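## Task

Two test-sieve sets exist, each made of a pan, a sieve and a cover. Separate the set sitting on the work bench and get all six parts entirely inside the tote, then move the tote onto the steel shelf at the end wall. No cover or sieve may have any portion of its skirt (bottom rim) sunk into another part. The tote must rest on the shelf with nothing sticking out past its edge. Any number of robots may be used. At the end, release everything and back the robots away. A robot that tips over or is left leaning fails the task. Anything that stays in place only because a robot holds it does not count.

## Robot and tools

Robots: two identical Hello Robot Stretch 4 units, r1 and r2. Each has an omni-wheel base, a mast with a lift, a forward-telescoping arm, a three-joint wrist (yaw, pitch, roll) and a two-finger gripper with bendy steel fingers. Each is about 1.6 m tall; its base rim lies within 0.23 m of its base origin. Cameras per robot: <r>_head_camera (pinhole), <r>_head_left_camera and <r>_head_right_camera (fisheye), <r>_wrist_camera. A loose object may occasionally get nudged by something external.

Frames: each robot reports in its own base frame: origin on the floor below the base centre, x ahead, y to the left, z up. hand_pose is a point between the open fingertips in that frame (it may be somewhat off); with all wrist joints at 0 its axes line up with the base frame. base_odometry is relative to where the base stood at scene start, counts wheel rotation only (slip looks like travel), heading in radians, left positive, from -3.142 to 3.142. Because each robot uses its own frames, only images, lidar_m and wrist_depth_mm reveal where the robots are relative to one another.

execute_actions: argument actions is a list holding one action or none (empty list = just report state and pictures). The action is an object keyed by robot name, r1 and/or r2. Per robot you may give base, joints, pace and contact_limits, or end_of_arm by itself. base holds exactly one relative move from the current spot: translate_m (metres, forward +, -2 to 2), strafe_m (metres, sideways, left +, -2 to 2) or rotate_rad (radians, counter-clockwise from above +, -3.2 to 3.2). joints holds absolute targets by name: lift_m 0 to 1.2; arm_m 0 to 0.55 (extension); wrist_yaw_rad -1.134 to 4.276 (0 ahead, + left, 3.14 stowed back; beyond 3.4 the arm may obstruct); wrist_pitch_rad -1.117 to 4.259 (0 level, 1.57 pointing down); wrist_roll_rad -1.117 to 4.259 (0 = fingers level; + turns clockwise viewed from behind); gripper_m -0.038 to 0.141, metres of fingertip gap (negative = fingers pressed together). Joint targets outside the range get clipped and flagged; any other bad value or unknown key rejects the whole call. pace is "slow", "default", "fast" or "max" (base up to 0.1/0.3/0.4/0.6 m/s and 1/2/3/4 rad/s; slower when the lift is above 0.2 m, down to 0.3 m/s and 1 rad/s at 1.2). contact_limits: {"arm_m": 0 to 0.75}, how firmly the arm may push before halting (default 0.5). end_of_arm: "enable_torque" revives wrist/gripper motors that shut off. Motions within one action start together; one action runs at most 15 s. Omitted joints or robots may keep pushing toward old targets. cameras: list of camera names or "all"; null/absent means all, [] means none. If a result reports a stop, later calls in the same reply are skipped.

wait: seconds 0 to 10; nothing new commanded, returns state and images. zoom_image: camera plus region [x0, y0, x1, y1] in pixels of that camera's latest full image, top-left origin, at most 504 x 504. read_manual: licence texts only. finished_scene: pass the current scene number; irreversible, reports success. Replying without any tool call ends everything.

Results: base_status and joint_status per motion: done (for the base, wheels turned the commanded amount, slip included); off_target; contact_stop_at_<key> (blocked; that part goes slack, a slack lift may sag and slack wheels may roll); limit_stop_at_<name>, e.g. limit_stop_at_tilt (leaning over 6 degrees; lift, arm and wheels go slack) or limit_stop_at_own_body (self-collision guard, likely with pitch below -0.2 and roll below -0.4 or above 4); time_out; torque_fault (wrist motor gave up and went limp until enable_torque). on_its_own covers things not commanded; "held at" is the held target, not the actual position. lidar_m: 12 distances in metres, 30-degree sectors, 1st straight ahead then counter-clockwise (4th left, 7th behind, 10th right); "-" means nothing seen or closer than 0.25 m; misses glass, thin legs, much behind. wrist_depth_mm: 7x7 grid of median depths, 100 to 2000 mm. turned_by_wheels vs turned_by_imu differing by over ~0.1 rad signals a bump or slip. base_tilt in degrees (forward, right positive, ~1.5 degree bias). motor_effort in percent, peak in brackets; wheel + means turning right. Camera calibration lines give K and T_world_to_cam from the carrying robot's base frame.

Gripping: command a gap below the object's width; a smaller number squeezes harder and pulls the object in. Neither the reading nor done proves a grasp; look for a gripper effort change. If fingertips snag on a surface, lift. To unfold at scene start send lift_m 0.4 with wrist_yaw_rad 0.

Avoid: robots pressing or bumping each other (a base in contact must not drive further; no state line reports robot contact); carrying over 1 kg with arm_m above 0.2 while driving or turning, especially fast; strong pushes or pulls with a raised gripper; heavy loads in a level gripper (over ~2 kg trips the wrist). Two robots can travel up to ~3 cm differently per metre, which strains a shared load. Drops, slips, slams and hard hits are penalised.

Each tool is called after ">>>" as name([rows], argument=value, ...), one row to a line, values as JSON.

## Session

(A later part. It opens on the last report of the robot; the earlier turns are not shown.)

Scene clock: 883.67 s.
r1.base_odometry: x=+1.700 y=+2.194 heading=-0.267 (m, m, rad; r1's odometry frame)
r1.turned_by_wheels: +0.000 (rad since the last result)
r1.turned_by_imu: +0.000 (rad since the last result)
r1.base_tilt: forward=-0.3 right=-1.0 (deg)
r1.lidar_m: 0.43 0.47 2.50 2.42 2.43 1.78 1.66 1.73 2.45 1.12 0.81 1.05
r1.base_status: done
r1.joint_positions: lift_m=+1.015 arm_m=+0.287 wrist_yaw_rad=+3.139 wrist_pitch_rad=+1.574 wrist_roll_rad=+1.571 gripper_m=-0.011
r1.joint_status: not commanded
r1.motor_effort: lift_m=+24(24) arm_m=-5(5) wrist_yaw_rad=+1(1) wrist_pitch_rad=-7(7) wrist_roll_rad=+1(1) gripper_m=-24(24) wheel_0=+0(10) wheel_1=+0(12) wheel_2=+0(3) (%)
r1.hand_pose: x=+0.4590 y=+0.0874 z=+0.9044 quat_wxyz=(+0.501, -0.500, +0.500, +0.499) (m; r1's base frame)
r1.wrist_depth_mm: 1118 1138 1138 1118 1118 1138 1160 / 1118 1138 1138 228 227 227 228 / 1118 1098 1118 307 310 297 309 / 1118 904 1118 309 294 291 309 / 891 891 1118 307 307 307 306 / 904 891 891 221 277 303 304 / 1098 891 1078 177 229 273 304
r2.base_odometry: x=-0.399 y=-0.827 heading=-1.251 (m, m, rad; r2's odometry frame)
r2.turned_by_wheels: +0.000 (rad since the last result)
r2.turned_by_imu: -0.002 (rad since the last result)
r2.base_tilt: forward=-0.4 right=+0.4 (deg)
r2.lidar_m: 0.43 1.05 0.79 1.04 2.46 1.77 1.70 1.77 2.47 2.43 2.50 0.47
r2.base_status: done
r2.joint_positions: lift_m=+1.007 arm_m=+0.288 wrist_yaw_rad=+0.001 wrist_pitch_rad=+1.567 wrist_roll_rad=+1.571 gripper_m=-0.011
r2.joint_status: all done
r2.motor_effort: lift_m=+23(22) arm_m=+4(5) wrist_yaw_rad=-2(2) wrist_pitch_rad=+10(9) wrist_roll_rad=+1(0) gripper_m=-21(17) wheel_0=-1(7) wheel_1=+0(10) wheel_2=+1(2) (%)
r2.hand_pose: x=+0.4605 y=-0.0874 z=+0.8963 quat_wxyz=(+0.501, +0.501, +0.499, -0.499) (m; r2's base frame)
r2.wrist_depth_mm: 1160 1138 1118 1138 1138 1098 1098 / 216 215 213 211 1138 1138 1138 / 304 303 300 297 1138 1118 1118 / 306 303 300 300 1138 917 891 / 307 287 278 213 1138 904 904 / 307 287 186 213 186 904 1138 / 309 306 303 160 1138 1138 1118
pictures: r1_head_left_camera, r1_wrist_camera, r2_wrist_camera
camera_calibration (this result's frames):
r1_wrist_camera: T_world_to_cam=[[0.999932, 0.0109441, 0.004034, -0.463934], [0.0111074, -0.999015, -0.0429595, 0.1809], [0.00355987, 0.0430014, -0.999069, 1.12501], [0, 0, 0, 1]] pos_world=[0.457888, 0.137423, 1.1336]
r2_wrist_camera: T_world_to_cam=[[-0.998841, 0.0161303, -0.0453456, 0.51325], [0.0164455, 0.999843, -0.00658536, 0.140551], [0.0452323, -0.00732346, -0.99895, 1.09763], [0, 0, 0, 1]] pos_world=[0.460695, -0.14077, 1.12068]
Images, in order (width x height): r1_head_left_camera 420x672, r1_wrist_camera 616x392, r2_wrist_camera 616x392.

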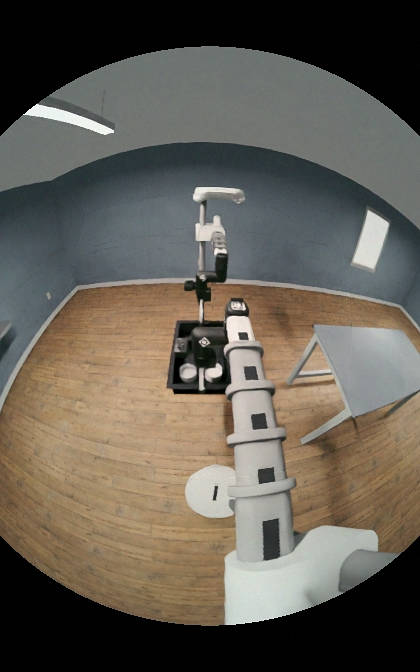

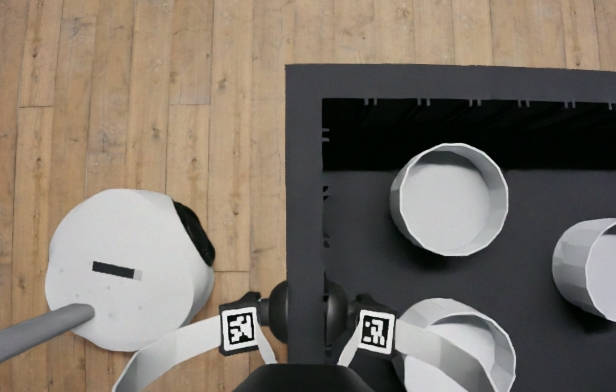

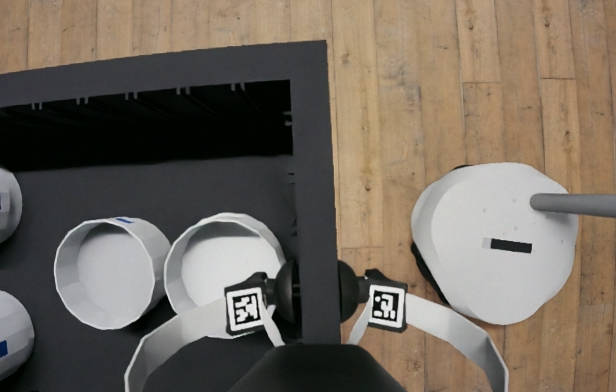

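>>> execute_actions([
  {"r1": {"base": {"strafe_m": 1.0}, "joints": {"arm_m": 0.303, "lift_m": 1.055}}, "r2": {"base": {"strafe_m": -1.0}, "joints": {"lift_m": 1.047}}},
], cameras=["r1_wrist_camera", "r2_wrist_camera", "r1_head_left_camera", "r2_head_right_camera"])

Scene clock: 927.07 s.
r1.base_odometry: x=+1.964 y=+3.158 heading=-0.267 (m, m, rad; r1's odometry frame)
r1.turned_by_wheels: +0.000 (rad since the last result)
r1.turned_by_imu: +0.001 (rad since the last result)
r1.base_tilt: forward=-0.4 right=-1.0 (deg)
r1.lidar_m: 0.44 0.47 1.45 1.40 1.89 1.77 1.70 1.77 2.48 1.78 1.84 3.14
r1.base_status: done
r1.joint_positions: lift_m=+1.055 arm_m=+0.302 wrist_yaw_rad=+3.140 wrist_pitch_rad=+1.572 wrist_roll_rad=+1.571 gripper_m=-0.011
r1.joint_status: all done
r1.motor_effort: lift_m=+25(24) arm_m=+6(9) wrist_yaw_rad=+0(4) wrist_pitch_rad=-1(15) wrist_roll_rad=+0(1) gripper_m=-24(24) wheel_0=+1(9) wheel_1=+2(13) wheel_2=+0(3) (%)
r1.hand_pose: x=+0.4735 y=+0.0874 z=+0.9444 quat_wxyz=(+0.501, -0.500, +0.500, +0.499) (m; r1's base frame)
r1.wrist_depth_mm: 1182 1182 1182 1138 1205 1182 1182 / 1182 1160 1182 228 227 227 229 / 1138 1182 1160 309 309 296 309 / 1182 960 1160 310 291 293 309 / 946 946 1118 306 306 309 307 / 917 931 216 220 281 307 304 / 1118 931 1118 177 229 272 301
r2.base_odometry: x=-1.348 y=-1.142 heading=-1.251 (m, m, rad; r2's odometry frame)
r2.turned_by_wheels: +0.000 (rad since the last result)
r2.turned_by_imu: -0.002 (rad since the last result)
r2.base_tilt: forward=-0.5 right=+0.3 (deg)
r2.lidar_m: 0.43 3.09 1.84 1.79 2.45 1.78 1.69 1.77 1.94 1.41 1.44 0.46
r2.base_status: done
r2.joint_positions: lift_m=+1.047 arm_m=+0.288 wrist_yaw_rad=+0.000 wrist_pitch_rad=+1.569 wrist_roll_rad=+1.571 gripper_m=-0.011
r2.joint_status: all done
r2.motor_effort: lift_m=+22(22) arm_m=+4(4) wrist_yaw_rad=+0(2) wrist_pitch_rad=+3(13) wrist_roll_rad=+0(0) gripper_m=-17(19) wheel_0=-1(8) wheel_1=+1(8) wheel_2=+0(2) (%)
r2.hand_pose: x=+0.4599 y=-0.0874 z=+0.9363 quat_wxyz=(+0.501, +0.500, +0.500, -0.499) (m; r2's base frame)
r2.wrist_depth_mm: 1205 1182 1182 1182 1160 1138 1138 / 216 214 213 211 1138 1160 1160 / 304 301 298 212 1160 1160 1160 / 306 303 301 298 1160 946 960 / 306 286 278 213 1182 946 946 / 307 286 185 213 185 946 1182 / 307 306 303 119 1182 1182 1182
pictures: r1_head_left_camera, r1_wrist_camera, r2_head_right_camera, r2_wrist_camera
camera_calibration (this result's frames):
r1_wrist_camera: T_world_to_cam=[[0.999932, 0.0114926, 0.00185208, -0.47655], [0.0115616, -0.999009, -0.0429889, 0.182271], [0.00135619, 0.0430074, -0.999074, 1.16595], [0, 0, 0, 1]] pos_world=[0.472829, 0.137423, 1.17358]
r2_wrist_camera: T_world_to_cam=[[-0.99892, 0.0167798, -0.0433318, 0.512636], [0.0170823, 0.999832, -0.00662069, 0.140565], [0.0432134, -0.00735374, -0.999039, 1.13861], [0, 0, 0, 1]] pos_world=[0.460478, -0.140771, 1.16066]
Images, in order (width x height): r1_head_left_camera 420x672, r1_wrist_camera 616x392, r2_head_right_camera 420x672, r2_wrist_camera 616x392.

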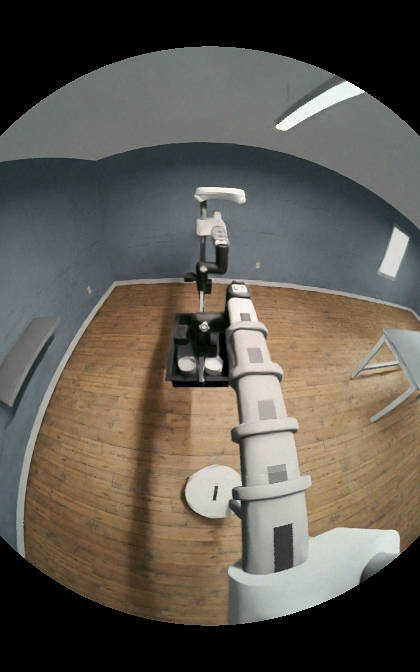

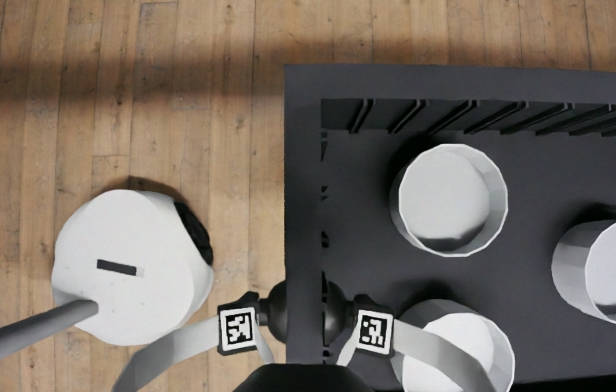

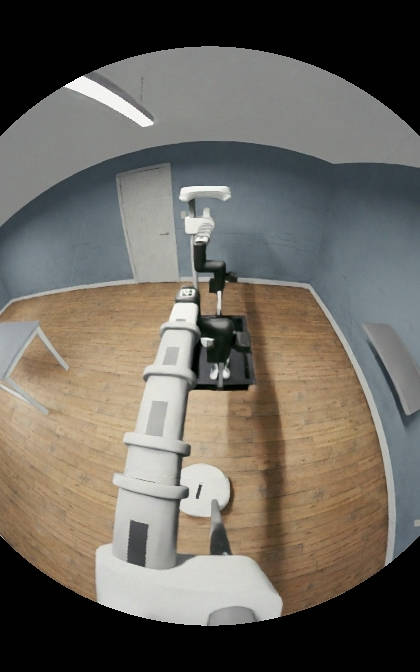

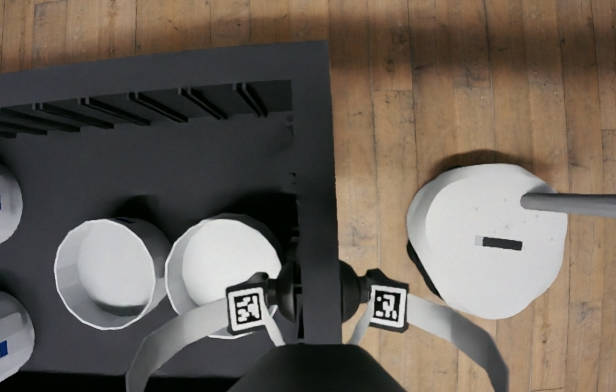

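>>> execute_actions([
  {"r1": {"base": {"strafe_m": 1.1}}, "r2": {"base": {"strafe_m": -1.1}, "joints": {"arm_m": 0.295}}},
], cameras=["r1_wrist_camera", "r2_wrist_camera", "r1_head_left_camera", "r2_head_right_camera"])

Scene clock: 940.93 s.
r1.base_odometry: x=+2.254 y=+4.219 heading=-0.267 (m, m, rad; r1's odometry frame)
r1.turned_by_wheels: +0.000 (rad since the last result)
r1.turned_by_imu: +0.000 (rad since the last result)
r1.base_tilt: forward=-0.4 right=-1.0 (deg)
r1.lidar_m: 0.45 0.44 0.35 0.74 0.75 1.11 1.70 1.78 2.38 2.88 2.98 3.14
r1.base_status: done
r1.joint_positions: lift_m=+1.055 arm_m=+0.302 wrist_yaw_rad=+3.139 wrist_pitch_rad=+1.576 wrist_roll_rad=+1.571 gripper_m=-0.011
r1.joint_status: not commanded
r1.motor_effort: lift_m=+24(24) arm_m=+5(6) wrist_yaw_rad=+3(2) wrist_pitch_rad=-13(12) wrist_roll_rad=+0(1) gripper_m=-23(24) wheel_0=+0(9) wheel_1=+0(12) wheel_2=+0(4) (%)
r1.hand_pose: x=+0.4750 y=+0.0874 z=+0.9444 quat_wxyz=(+0.502, -0.501, +0.499, +0.498) (m; r1's base frame)
r1.wrist_depth_mm: 1182 415 413 410 415 415 418 / 1182 1182 1182 227 227 228 227 / 1205 1182 1160 310 312 298 312 / 1138 976 1160 307 293 291 309 / 931 946 1138 306 307 306 307 / 931 917 931 221 276 309 306 / 1118 917 1138 175 232 257 304
r2.base_odometry: x=-2.392 y=-1.488 heading=-1.251 (m, m, rad; r2's odometry frame)
r2.turned_by_wheels: +0.000 (rad since the last result)
r2.turned_by_imu: -0.002 (rad since the last result)
r2.base_tilt: forward=-0.4 right=+0.3 (deg)
r2.lidar_m: 0.42 3.13 3.01 2.86 2.46 1.75 1.67 1.07 0.76 0.71 0.34 0.39
r2.base_status: done
r2.joint_positions: lift_m=+1.047 arm_m=+0.294 wrist_yaw_rad=+0.002 wrist_pitch_rad=+1.565 wrist_roll_rad=+1.571 gripper_m=-0.011
r2.joint_status: all done
r2.motor_effort: lift_m=+22(22) arm_m=+3(2) wrist_yaw_rad=-4(3) wrist_pitch_rad=+14(14) wrist_roll_rad=+0(0) gripper_m=-18(20) wheel_0=-1(8) wheel_1=+0(9) wheel_2=+2(3) (%)
r2.hand_pose: x=+0.4672 y=-0.0874 z=+0.9363 quat_wxyz=(+0.502, +0.501, +0.499, -0.498) (m; r2's base frame)
r2.wrist_depth_mm: 407 402 399 397 394 392 1138 / 216 213 213 211 1160 1160 1138 / 306 301 300 300 1182 1182 1160 / 306 304 300 211 1182 960 946 / 306 286 277 212 1182 931 946 / 309 287 185 213 185 946 1160 / 309 306 304 119 1182 1160 1160
pictures: r1_head_left_camera, r1_wrist_camera, r2_head_right_camera, r2_wrist_camera
camera_calibration (this result's frames):
r1_wrist_camera: T_world_to_cam=[[0.99993, 0.0101463, 0.00608241, -0.481931], [0.0103982, -0.999024, -0.0429323, 0.182751], [0.00564087, 0.0429926, -0.999059, 1.16393], [0, 0, 0, 1]] pos_world=[0.473431, 0.137422, 1.17361]
r2_wrist_camera: T_world_to_cam=[[-0.998761, 0.0154815, -0.0473003, 0.523504], [0.0158086, 0.999854, -0.00655105, 0.140969], [0.0471919, -0.00729069, -0.998859, 1.1363], [0, 0, 0, 1]] pos_world=[0.467002, -0.140768, 1.16069]
Images, in order (width x height): r1_head_left_camera 420x672, r1_wrist_camera 616x392, r2_head_right_camera 420x672, r2_wrist_camera 616x392.

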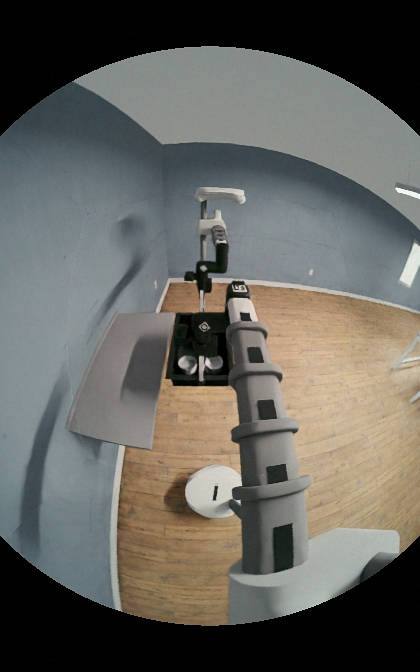

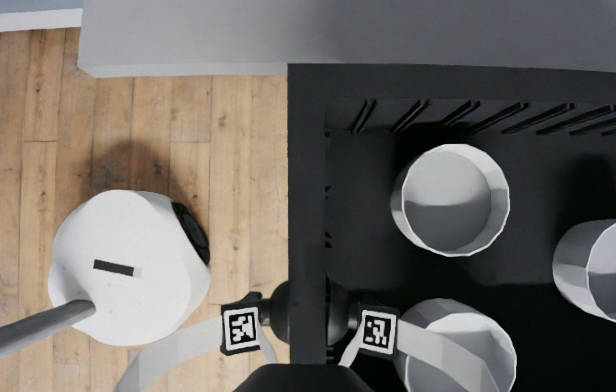

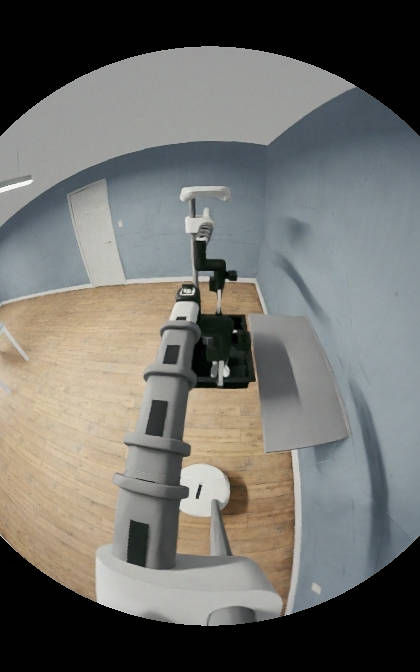

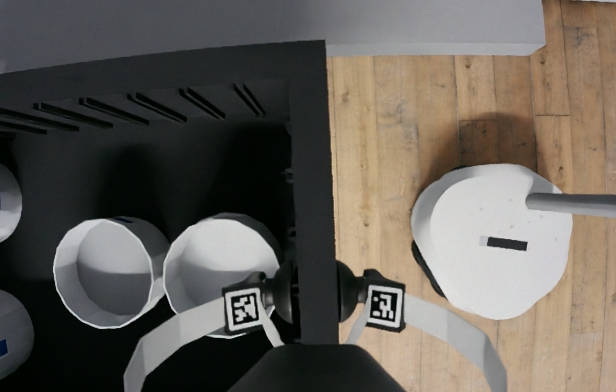

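>>> execute_actions([
  {"r1": {"base": {"strafe_m": 0.42}, "joints": {"arm_m": 0.309}}, "r2": {"base": {"strafe_m": -0.42}, "joints": {"arm_m": 0.301}}},
], cameras=["r1_wrist_camera", "r2_wrist_camera", "r1_head_left_camera", "r2_head_right_camera"])

Scene clock: 957.37 s.
r1.base_odometry: x=+2.365 y=+4.624 heading=-0.267 (m, m, rad; r1's odometry frame)
r1.turned_by_wheels: +0.000 (rad since the last result)
r1.turned_by_imu: +0.000 (rad since the last result)
r1.base_tilt: forward=-0.4 right=-1.0 (deg)
r1.lidar_m: 0.25 0.25 0.29 0.31 0.33 0.50 1.39 1.76 2.44 3.31 3.44 0.25
r1.base_status: done
r1.joint_positions: lift_m=+1.055 arm_m=+0.308 wrist_yaw_rad=+3.139 wrist_pitch_rad=+1.573 wrist_roll_rad=+1.571 gripper_m=-0.011
r1.joint_status: all done
r1.motor_effort: lift_m=+24(24) arm_m=+5(6) wrist_yaw_rad=+0(3) wrist_pitch_rad=-3(13) wrist_roll_rad=+0(0) gripper_m=-25(24) wheel_0=+1(10) wheel_1=+1(10) wheel_2=+0(2) (%)
r1.hand_pose: x=+0.4798 y=+0.0874 z=+0.9444 quat_wxyz=(+0.501, -0.500, +0.500, +0.499) (m; r1's base frame)
r1.wrist_depth_mm: 415 397 397 399 394 392 392 / 530 410 410 228 227 227 227 / 866 410 407 307 310 298 310 / 1160 404 407 307 293 291 309 / 946 404 404 310 309 306 307 / 741 402 213 221 281 306 306 / 1118 399 397 176 229 270 301
r2.base_odometry: x=-2.791 y=-1.620 heading=-1.251 (m, m, rad; r2's odometry frame)
r2.turned_by_wheels: +0.000 (rad since the last result)
r2.turned_by_imu: -0.001 (rad since the last result)
r2.base_tilt: forward=-0.4 right=+0.3 (deg)
r2.lidar_m: 0.25 0.25 3.44 3.30 2.42 1.74 1.37 0.47 0.33 0.29 0.31 0.25
r2.base_status: done
r2.joint_positions: lift_m=+1.047 arm_m=+0.300 wrist_yaw_rad=+0.001 wrist_pitch_rad=+1.568 wrist_roll_rad=+1.571 gripper_m=-0.011
r2.joint_status: all done
r2.motor_effort: lift_m=+22(22) arm_m=+4(4) wrist_yaw_rad=-1(4) wrist_pitch_rad=+4(15) wrist_roll_rad=+0(1) gripper_m=-18(21) wheel_0=-1(7) wheel_1=+1(7) wheel_2=+0(1) (%)
r2.hand_pose: x=+0.4721 y=-0.0874 z=+0.9363 quat_wxyz=(+0.501, +0.501, +0.499, -0.499) (m; r2's base frame)
r2.wrist_depth_mm: 394 397 397 394 394 392 427 / 216 214 213 211 394 392 473 / 304 303 300 298 397 392 723 / 306 303 300 298 399 394 569 / 307 286 277 212 397 397 668 / 307 287 186 212 185 397 778 / 309 306 303 120 399 397 778
pictures: r1_head_left_camera, r1_wrist_camera, r2_head_right_camera, r2_wrist_camera
camera_calibration (this result's frames):
r1_wrist_camera: T_world_to_cam=[[0.999934, 0.0111347, 0.00277098, -0.483715], [0.0112435, -0.999013, -0.0429768, 0.18234], [0.00228971, 0.0430051, -0.999072, 1.16552], [0, 0, 0, 1]] pos_world=[0.478964, 0.137423, 1.17362]
r2_wrist_camera: T_world_to_cam=[[-0.998886, 0.0164676, -0.0442182, 0.525638], [0.0167756, 0.999837, -0.00660514, 0.140487], [0.0441023, -0.00733958, -0.999, 1.13765], [0, 0, 0, 1]] pos_world=[0.472522, -0.14077, 1.16069]
Images, in order (width x height): r1_head_left_camera 420x672, r1_wrist_camera 616x392, r2_head_right_camera 420x672, r2_wrist_camera 616x392.

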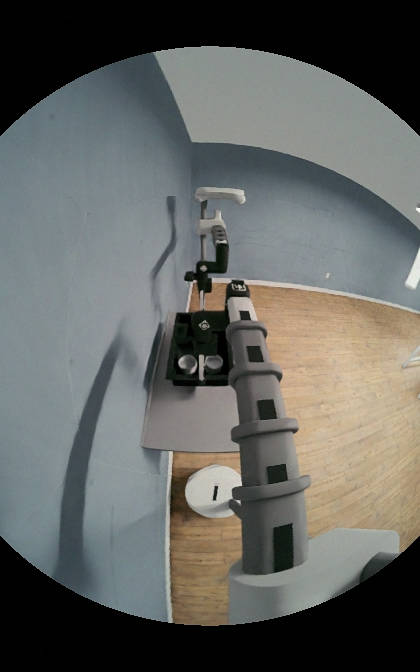

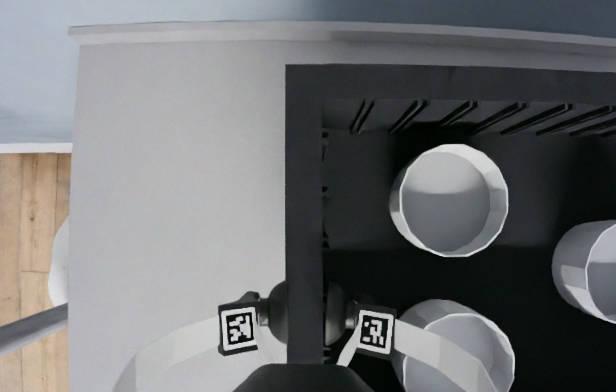

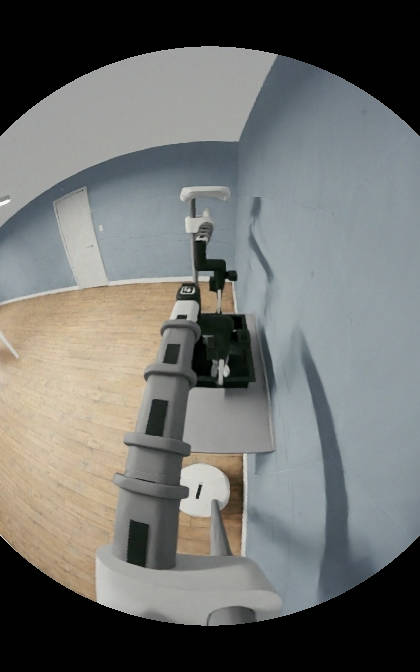

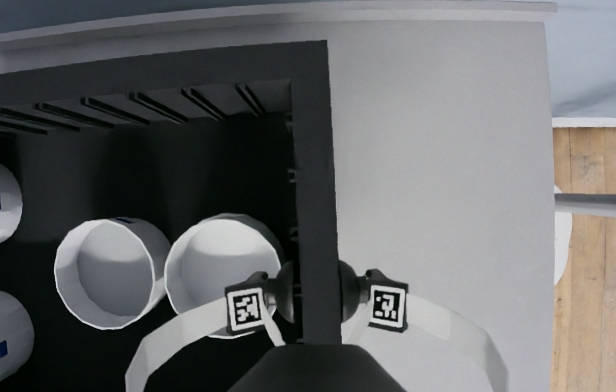

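>>> execute_actions([
  {"r1": {"joints": {"lift_m": 0.962}, "pace": "slow"}, "r2": {"joints": {"lift_m": 0.954}, "pace": "slow"}},
], cameras=["r1_wrist_camera", "r2_wrist_camera"])

>>> execute_actions([
  {"r1": {"joints": {"gripper_m": 0.055}, "pace": "slow"}, "r2": {"joints": {"gripper_m": 0.055}, "pace": "slow"}},
], cameras=["r1_wrist_camera", "r2_wrist_camera"])

Scene clock: 968.57 s.
r1.base_odometry: x=+2.365 y=+4.624 heading=-0.267 (m, m, rad; r1's odometry frame)
r1.turned_by_wheels: +0.000 (rad since the last result)
r1.turned_by_imu: -0.001 (rad since the last result)
r1.base_tilt: forward=-0.3 right=-1.0 (deg)
r1.lidar_m: 0.25 0.25 0.30 0.31 0.34 0.48 1.36 1.77 2.44 3.27 3.46 0.25
r1.base_status: not commanded
r1.joint_positions: lift_m=+0.962 arm_m=+0.308 wrist_yaw_rad=+3.139 wrist_pitch_rad=+1.573 wrist_roll_rad=+1.571 gripper_m=-0.011
r1.joint_status: all done
r1.motor_effort: lift_m=+21(23) arm_m=+5(5) wrist_yaw_rad=+1(2) wrist_pitch_rad=-3(3) wrist_roll_rad=+1(1) gripper_m=-25(25) wheel_0=+1(1) wheel_1=+1(1) wheel_2=+0(0) (%)
r1.hand_pose: x=+0.4798 y=+0.0874 z=+0.8517 quat_wxyz=(+0.501, -0.500, +0.500, +0.499) (m; r1's base frame)
r1.wrist_depth_mm: 320 319 320 319 322 320 324 / 319 319 317 229 228 229 228 / 315 317 317 309 310 298 309 / 314 312 314 309 294 290 309 / 314 310 314 307 307 307 306 / 310 309 213 220 281 304 304 / 307 304 307 176 229 263 303
r2.base_odometry: x=-2.791 y=-1.620 heading=-1.251 (m, m, rad; r2's odometry frame)
r2.turned_by_wheels: +0.000 (rad since the last result)
r2.turned_by_imu: -0.001 (rad since the last result)
r2.base_tilt: forward=-0.5 right=+0.3 (deg)
r2.lidar_m: 0.25 0.25 3.44 3.30 2.45 1.78 1.31 0.47 0.31 0.29 0.29 0.25
r2.base_status: not commanded
r2.joint_positions: lift_m=+0.954 arm_m=+0.300 wrist_yaw_rad=+0.001 wrist_pitch_rad=+1.568 wrist_roll_rad=+1.571 gripper_m=-0.011
r2.joint_status: all done
r2.motor_effort: lift_m=+15(25) arm_m=+4(4) wrist_yaw_rad=-1(1) wrist_pitch_rad=+6(6) wrist_roll_rad=+0(0) gripper_m=-23(20) wheel_0=-1(1) wheel_1=+1(0) wheel_2=+1(0) (%)
r2.hand_pose: x=+0.4721 y=-0.0874 z=+0.8439 quat_wxyz=(+0.501, +0.501, +0.499, -0.499) (m; r2's base frame)
r2.wrist_depth_mm: 309 307 306 304 301 298 298 / 216 215 213 211 303 300 297 / 304 304 298 297 303 301 298 / 306 303 300 300 304 301 301 / 306 286 277 213 304 303 301 / 309 287 186 213 185 303 301 / 309 306 304 120 304 303 301
pictures: r1_wrist_camera, r2_wrist_camera
camera_calibration (this result's frames):
r1_wrist_camera: T_world_to_cam=[[0.999934, 0.0111087, 0.00282474, -0.483523], [0.0112199, -0.999013, -0.042976, 0.178367], [0.00234454, 0.0430049, -0.999072, 1.07289], [0, 0, 0, 1]] pos_world=[0.478974, 0.137423, 1.08092]
r2_wrist_camera: T_world_to_cam=[[-0.998886, 0.0164591, -0.0442251, 0.521562], [0.0167672, 0.999838, -0.00660502, 0.13988], [0.0441092, -0.00733919, -0.999, 1.0453], [0, 0, 0, 1]] pos_world=[0.472528, -0.14077, 1.06824]
Images, in order (width x height): r1_wrist_camera 616x392, r2_wrist_camera 616x392.

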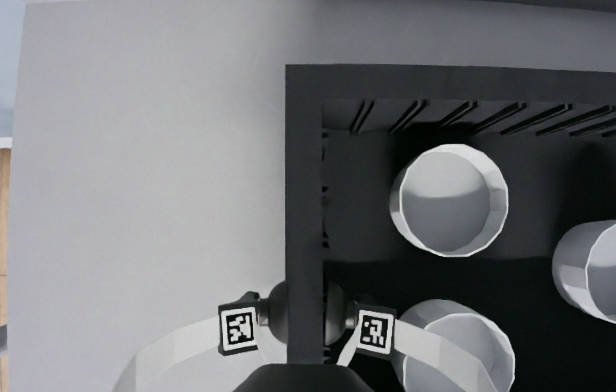

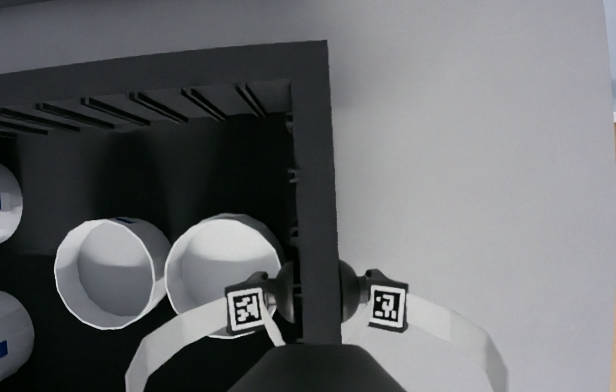

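Scene clock: 971.07 s.
r1.base_odometry: x=+2.365 y=+4.624 heading=-0.267 (m, m, rad; r1's odometry frame)
r1.turned_by_wheels: +0.000 (rad since the last result)
r1.turned_by_imu: -0.001 (rad since the last result)
r1.base_tilt: forward=-0.4 right=-1.0 (deg)
r1.lidar_m: 0.25 0.25 0.30 0.30 0.33 0.47 1.39 1.75 2.44 3.31 3.45 0.25
r1.base_status: not commanded
r1.joint_positions: lift_m=+0.962 arm_m=+0.308 wrist_yaw_rad=+3.139 wrist_pitch_rad=+1.571 wrist_roll_rad=+1.571 gripper_m=+0.055
r1.joint_status: all done
r1.motor_effort: lift_m=+21(21) arm_m=+5(5) wrist_yaw_rad=+0(0) wrist_pitch_rad=+1(4) wrist_roll_rad=+0(1) gripper_m=-4(23) wheel_0=+1(1) wheel_1=+1(1) wheel_2=+0(0) (%)
r1.hand_pose: x=+0.4794 y=+0.0874 z=+0.8517 quat_wxyz=(+0.501, -0.500, +0.500, +0.499) (m; r1's base frame)
r1.wrist_depth_mm: 322 322 322 322 322 322 324 / 319 320 322 231 232 232 231 / 317 317 319 309 314 298 315 / 315 315 314 314 297 294 314 / 312 312 312 310 309 309 310 / 309 309 213 309 213 307 307 / 310 307 307 143 282 283 307
r2.base_odometry: x=-2.791 y=-1.620 heading=-1.251 (m, m, rad; r2's odometry frame)
r2.turned_by_wheels: +0.000 (rad since the last result)
r2.turned_by_imu: -0.001 (rad since the last result)
r2.base_tilt: forward=-0.5 right=+0.3 (deg)
r2.lidar_m: 0.25 0.25 3.45 3.33 2.43 1.73 1.36 0.48 0.32 0.29 0.30 0.25
r2.base_status: not commanded
r2.joint_positions: lift_m=+0.954 arm_m=+0.300 wrist_yaw_rad=+0.001 wrist_pitch_rad=+1.570 wrist_roll_rad=+1.571 gripper_m=+0.055
r2.joint_status: all done
r2.motor_effort: lift_m=+15(15) arm_m=+4(4) wrist_yaw_rad=+0(1) wrist_pitch_rad=+1(5) wrist_roll_rad=+1(0) gripper_m=-3(21) wheel_0=-1(1) wheel_1=+0(0) wheel_2=+0(0) (%)
r2.hand_pose: x=+0.4716 y=-0.0874 z=+0.8439 quat_wxyz=(+0.500, +0.500, +0.500, -0.500) (m; r2's base frame)
r2.wrist_depth_mm: 310 309 306 304 303 300 298 / 221 220 218 217 303 301 298 / 309 306 304 303 303 301 300 / 309 309 306 304 303 303 301 / 310 290 282 255 304 304 303 / 312 291 200 218 192 304 303 / 312 310 307 120 307 306 303
pictures: r1_wrist_camera, r2_wrist_camera
camera_calibration (this result's frames):
r1_wrist_camera: T_world_to_cam=[[0.999937, 0.0111324, 0.00132808, -0.48182], [0.0111792, -0.999013, -0.042996, 0.178409], [0.000848123, 0.0430081, -0.999074, 1.07361], [0, 0, 0, 1]] pos_world=[0.478885, 0.137423, 1.08093]
r2_wrist_camera: T_world_to_cam=[[-0.998959, 0.0166372, -0.0424803, 0.519622], [0.016934, 0.999835, -0.00663561, 0.139836], [0.0423628, -0.00734807, -0.999075, 1.0462], [0, 0, 0, 1]] pos_world=[0.472393, -0.14077, 1.06824]
Images, in order (width x height): r1_wrist_camera 616x392, r2_wrist_camera 616x392.

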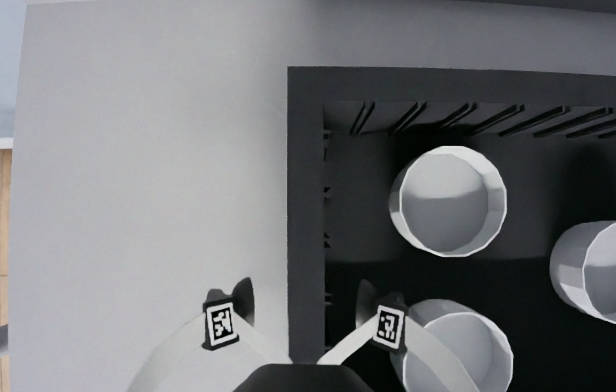

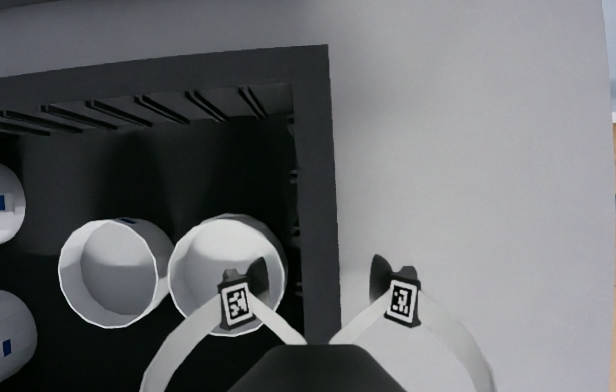

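The tote is resting on the shelf. Next I'll lift both grippers clear and back the robots away.

>>> execute_actions([
  {"r1": {"joints": {"lift_m": 1.05}}, "r2": {"joints": {"lift_m": 1.05}}},
], cameras=[])

>>> execute_actions([
  {"r1": {"base": {"translate_m": -0.4}, "joints": {"arm_m": 0.0}}, "r2": {"base": {"translate_m": -0.4}, "joints": {"arm_m": 0.0}}},
], cameras=["r1_head_camera", "r2_head_camera"])

Scene clock: 976.97 s.
r1.base_odometry: x=+2.365 y=+4.624 heading=-0.267 (m, m, rad; r1's odometry frame)
r1.turned_by_wheels: +0.000 (rad since the last result)
r1.turned_by_imu: -0.001 (rad since the last result)
r1.base_tilt: forward=-0.4 right=-1.0 (deg)
r1.lidar_m: 0.25 0.25 0.31 0.31 0.35 0.47 1.40 1.77 2.45 3.31 3.43 0.25
r1.base_status: not commanded
r1.joint_positions: lift_m=+1.050 arm_m=+0.308 wrist_yaw_rad=+3.140 wrist_pitch_rad=+1.571 wrist_roll_rad=+1.571 gripper_m=+0.055
r1.joint_status: all done
r1.motor_effort: lift_m=+23(24) arm_m=+6(5) wrist_yaw_rad=+0(1) wrist_pitch_rad=+1(2) wrist_roll_rad=+0(0) gripper_m=-4(4) wheel_0=+1(1) wheel_1=+1(1) wheel_2=+0(0) (%)
r1.hand_pose: x=+0.4793 y=+0.0874 z=+0.9395 quat_wxyz=(+0.501, -0.500, +0.500, +0.499) (m; r1's base frame)
r1.wrist_depth_mm: 410 394 397 397 394 394 389 / 530 407 407 410 407 410 407 / 891 407 402 351 351 345 334 / 1118 404 402 404 382 399 399 / 931 397 397 397 397 394 377 / 741 394 213 392 214 397 397 / 691 394 394 144 366 389 392
r2.base_odometry: x=-2.791 y=-1.620 heading=-1.251 (m, m, rad; r2's odometry frame)
r2.turned_by_wheels: +0.000 (rad since the last result)
r2.turned_by_imu: -0.001 (rad since the last result)
r2.base_tilt: forward=-0.5 right=+0.3 (deg)
r2.lidar_m: 0.25 0.25 3.45 3.27 2.40 1.75 1.37 0.48 0.33 0.29 0.28 0.25
r2.base_status: not commanded
r2.joint_positions: lift_m=+1.050 arm_m=+0.300 wrist_yaw_rad=+0.000 wrist_pitch_rad=+1.570 wrist_roll_rad=+1.571 gripper_m=+0.055
r2.joint_status: all done
r2.motor_effort: lift_m=+22(23) arm_m=+4(4) wrist_yaw_rad=+0(1) wrist_pitch_rad=+0(0) wrist_roll_rad=+0(0) gripper_m=-5(4) wheel_0=-1(1) wheel_1=+1(1) wheel_2=+0(0) (%)
r2.hand_pose: x=+0.4716 y=-0.0874 z=+0.9394 quat_wxyz=(+0.500, +0.500, +0.500, -0.500) (m; r2's base frame)
r2.wrist_depth_mm: 392 394 402 402 399 394 445 / 410 404 402 399 399 399 585 / 343 373 402 399 399 397 723 / 392 404 404 402 399 399 569 / 410 389 382 377 402 402 676 / 387 407 200 338 192 399 788 / 384 382 382 120 404 402 788
pictures: none
No camera images: the call's "cameras" was empty. Leave "cameras" out to get every camera's image.

Scene clock: 979.80 s.
r1.base_odometry: x=+1.979 y=+4.730 heading=-0.267 (m, m, rad; r1's odometry frame)
r1.turned_by_wheels: +0.000 (rad since the last result)
r1.turned_by_imu: -0.002 (rad since the last result)
r1.base_tilt: forward=-0.3 right=-1.0 (deg)
r1.lidar_m: 0.57 0.47 0.34 0.32 0.33 0.49 1.28 1.36 1.85 3.37 3.42 3.56
r1.base_status: done
r1.joint_positions: lift_m=+1.050 arm_m=+0.002 wrist_yaw_rad=+3.140 wrist_pitch_rad=+1.571 wrist_roll_rad=+1.571 gripper_m=+0.055
r1.joint_status: all done
r1.motor_effort: lift_m=+23(23) arm_m=-5(11) wrist_yaw_rad=+0(1) wrist_pitch_rad=+3(2) wrist_roll_rad=+0(0) gripper_m=-3(3) wheel_0=-2(7) wheel_1=-3(9) wheel_2=+2(9) (%)
r1.hand_pose: x=+0.1726 y=+0.0874 z=+0.9396 quat_wxyz=(+0.500, -0.500, +0.500, +0.500) (m; r1's base frame)
r1.wrist_depth_mm: 427 421 430 433 427 413 415 / 585 603 603 603 597 574 564 / 1042 1098 1060 1042 1025 1008 976 / 1138 1160 1138 1160 1138 1160 1138 / 1160 1160 931 931 1138 1118 1118 / 1098 1160 215 1118 213 1118 1138 / 1098 554 1118 143 1118 1138 1118
r2.base_odometry: x=-2.916 y=-1.241 heading=-1.251 (m, m, rad; r2's odometry frame)
r2.turned_by_wheels: +0.000 (rad since the last result)
r2.turned_by_imu: -0.001 (rad since the last result)
r2.base_tilt: forward=-0.5 right=+0.3 (deg)
r2.lidar_m: 0.57 3.56 3.43 3.33 1.83 1.33 1.26 0.49 0.34 0.28 0.33 0.43
r2.base_status: done
r2.joint_positions: lift_m=+1.050 arm_m=+0.001 wrist_yaw_rad=+0.000 wrist_pitch_rad=+1.570 wrist_roll_rad=+1.571 gripper_m=+0.055
r2.joint_status: all done
r2.motor_effort: lift_m=+21(21) arm_m=-4(8) wrist_yaw_rad=+1(0) wrist_pitch_rad=-2(0) wrist_roll_rad=+0(1) gripper_m=-1(3) wheel_0=-1(5) wheel_1=+0(8) wheel_2=-1(7) (%)
r2.hand_pose: x=+0.1719 y=-0.0874 z=+0.9394 quat_wxyz=(+0.500, +0.500, +0.500, -0.500) (m; r2's base frame)
r2.wrist_depth_mm: 424 430 449 462 466 462 477 / 597 634 668 699 715 715 699 / 1118 1205 1182 1182 1182 1160 1182 / 1229 1182 1205 1205 976 1182 1160 / 1205 1205 1182 991 960 1182 1160 / 1229 1205 200 1182 192 1160 1182 / 1205 1205 1205 121 1205 1182 1182
pictures: r1_head_camera, r2_head_camera
Images, in order (width x height): r1_head_camera 420x560, r2_head_camera 420x560.

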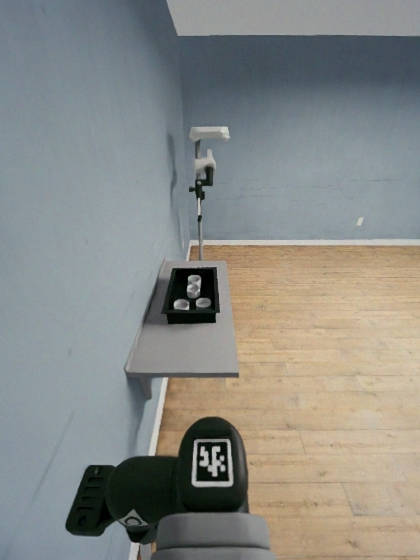

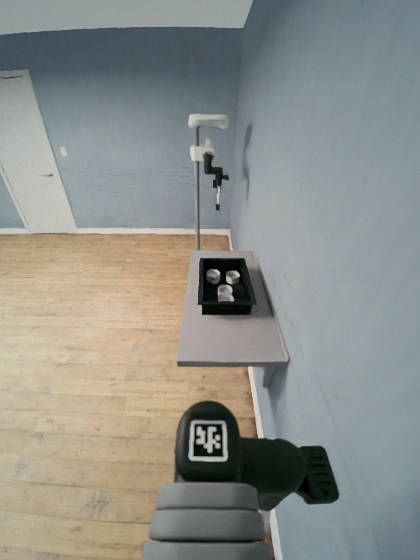

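>>> zoom_image(camera="r1_head_camera", region=[120, 250, 260, 390])

>>> zoom_image(camera="r2_head_camera", region=[160, 240, 300, 380])

Region (120, 250, 260, 390) of r1_head_camera's 420x560 image, scaled by 3.600, with more detail than that image has.

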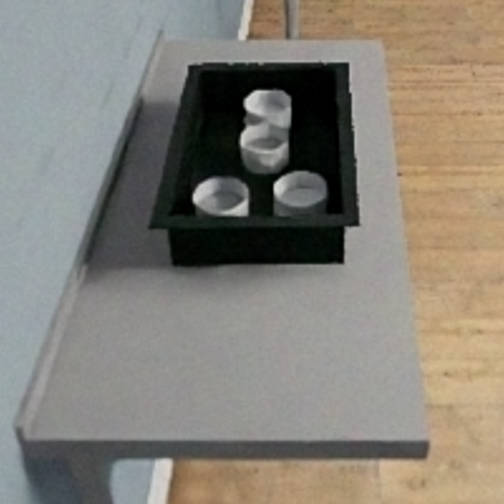

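Region (160, 240, 300, 380) of r2_head_camera's 420x560 image, scaled by 3.600, with more detail than that image has.

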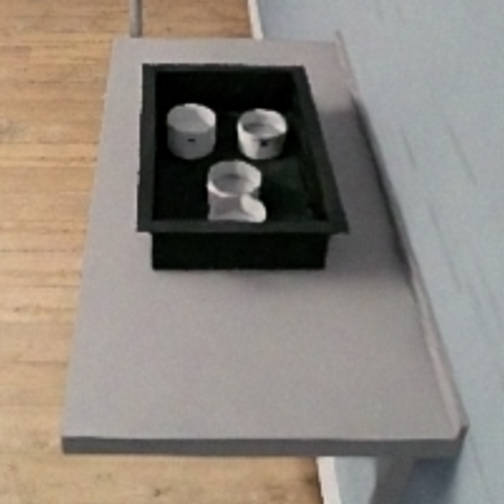

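The tote sits fully on the shelf with all the parts inside, and both robots are clear.

>>> finished_scene(scene=1)

The scene is finished: the task was done.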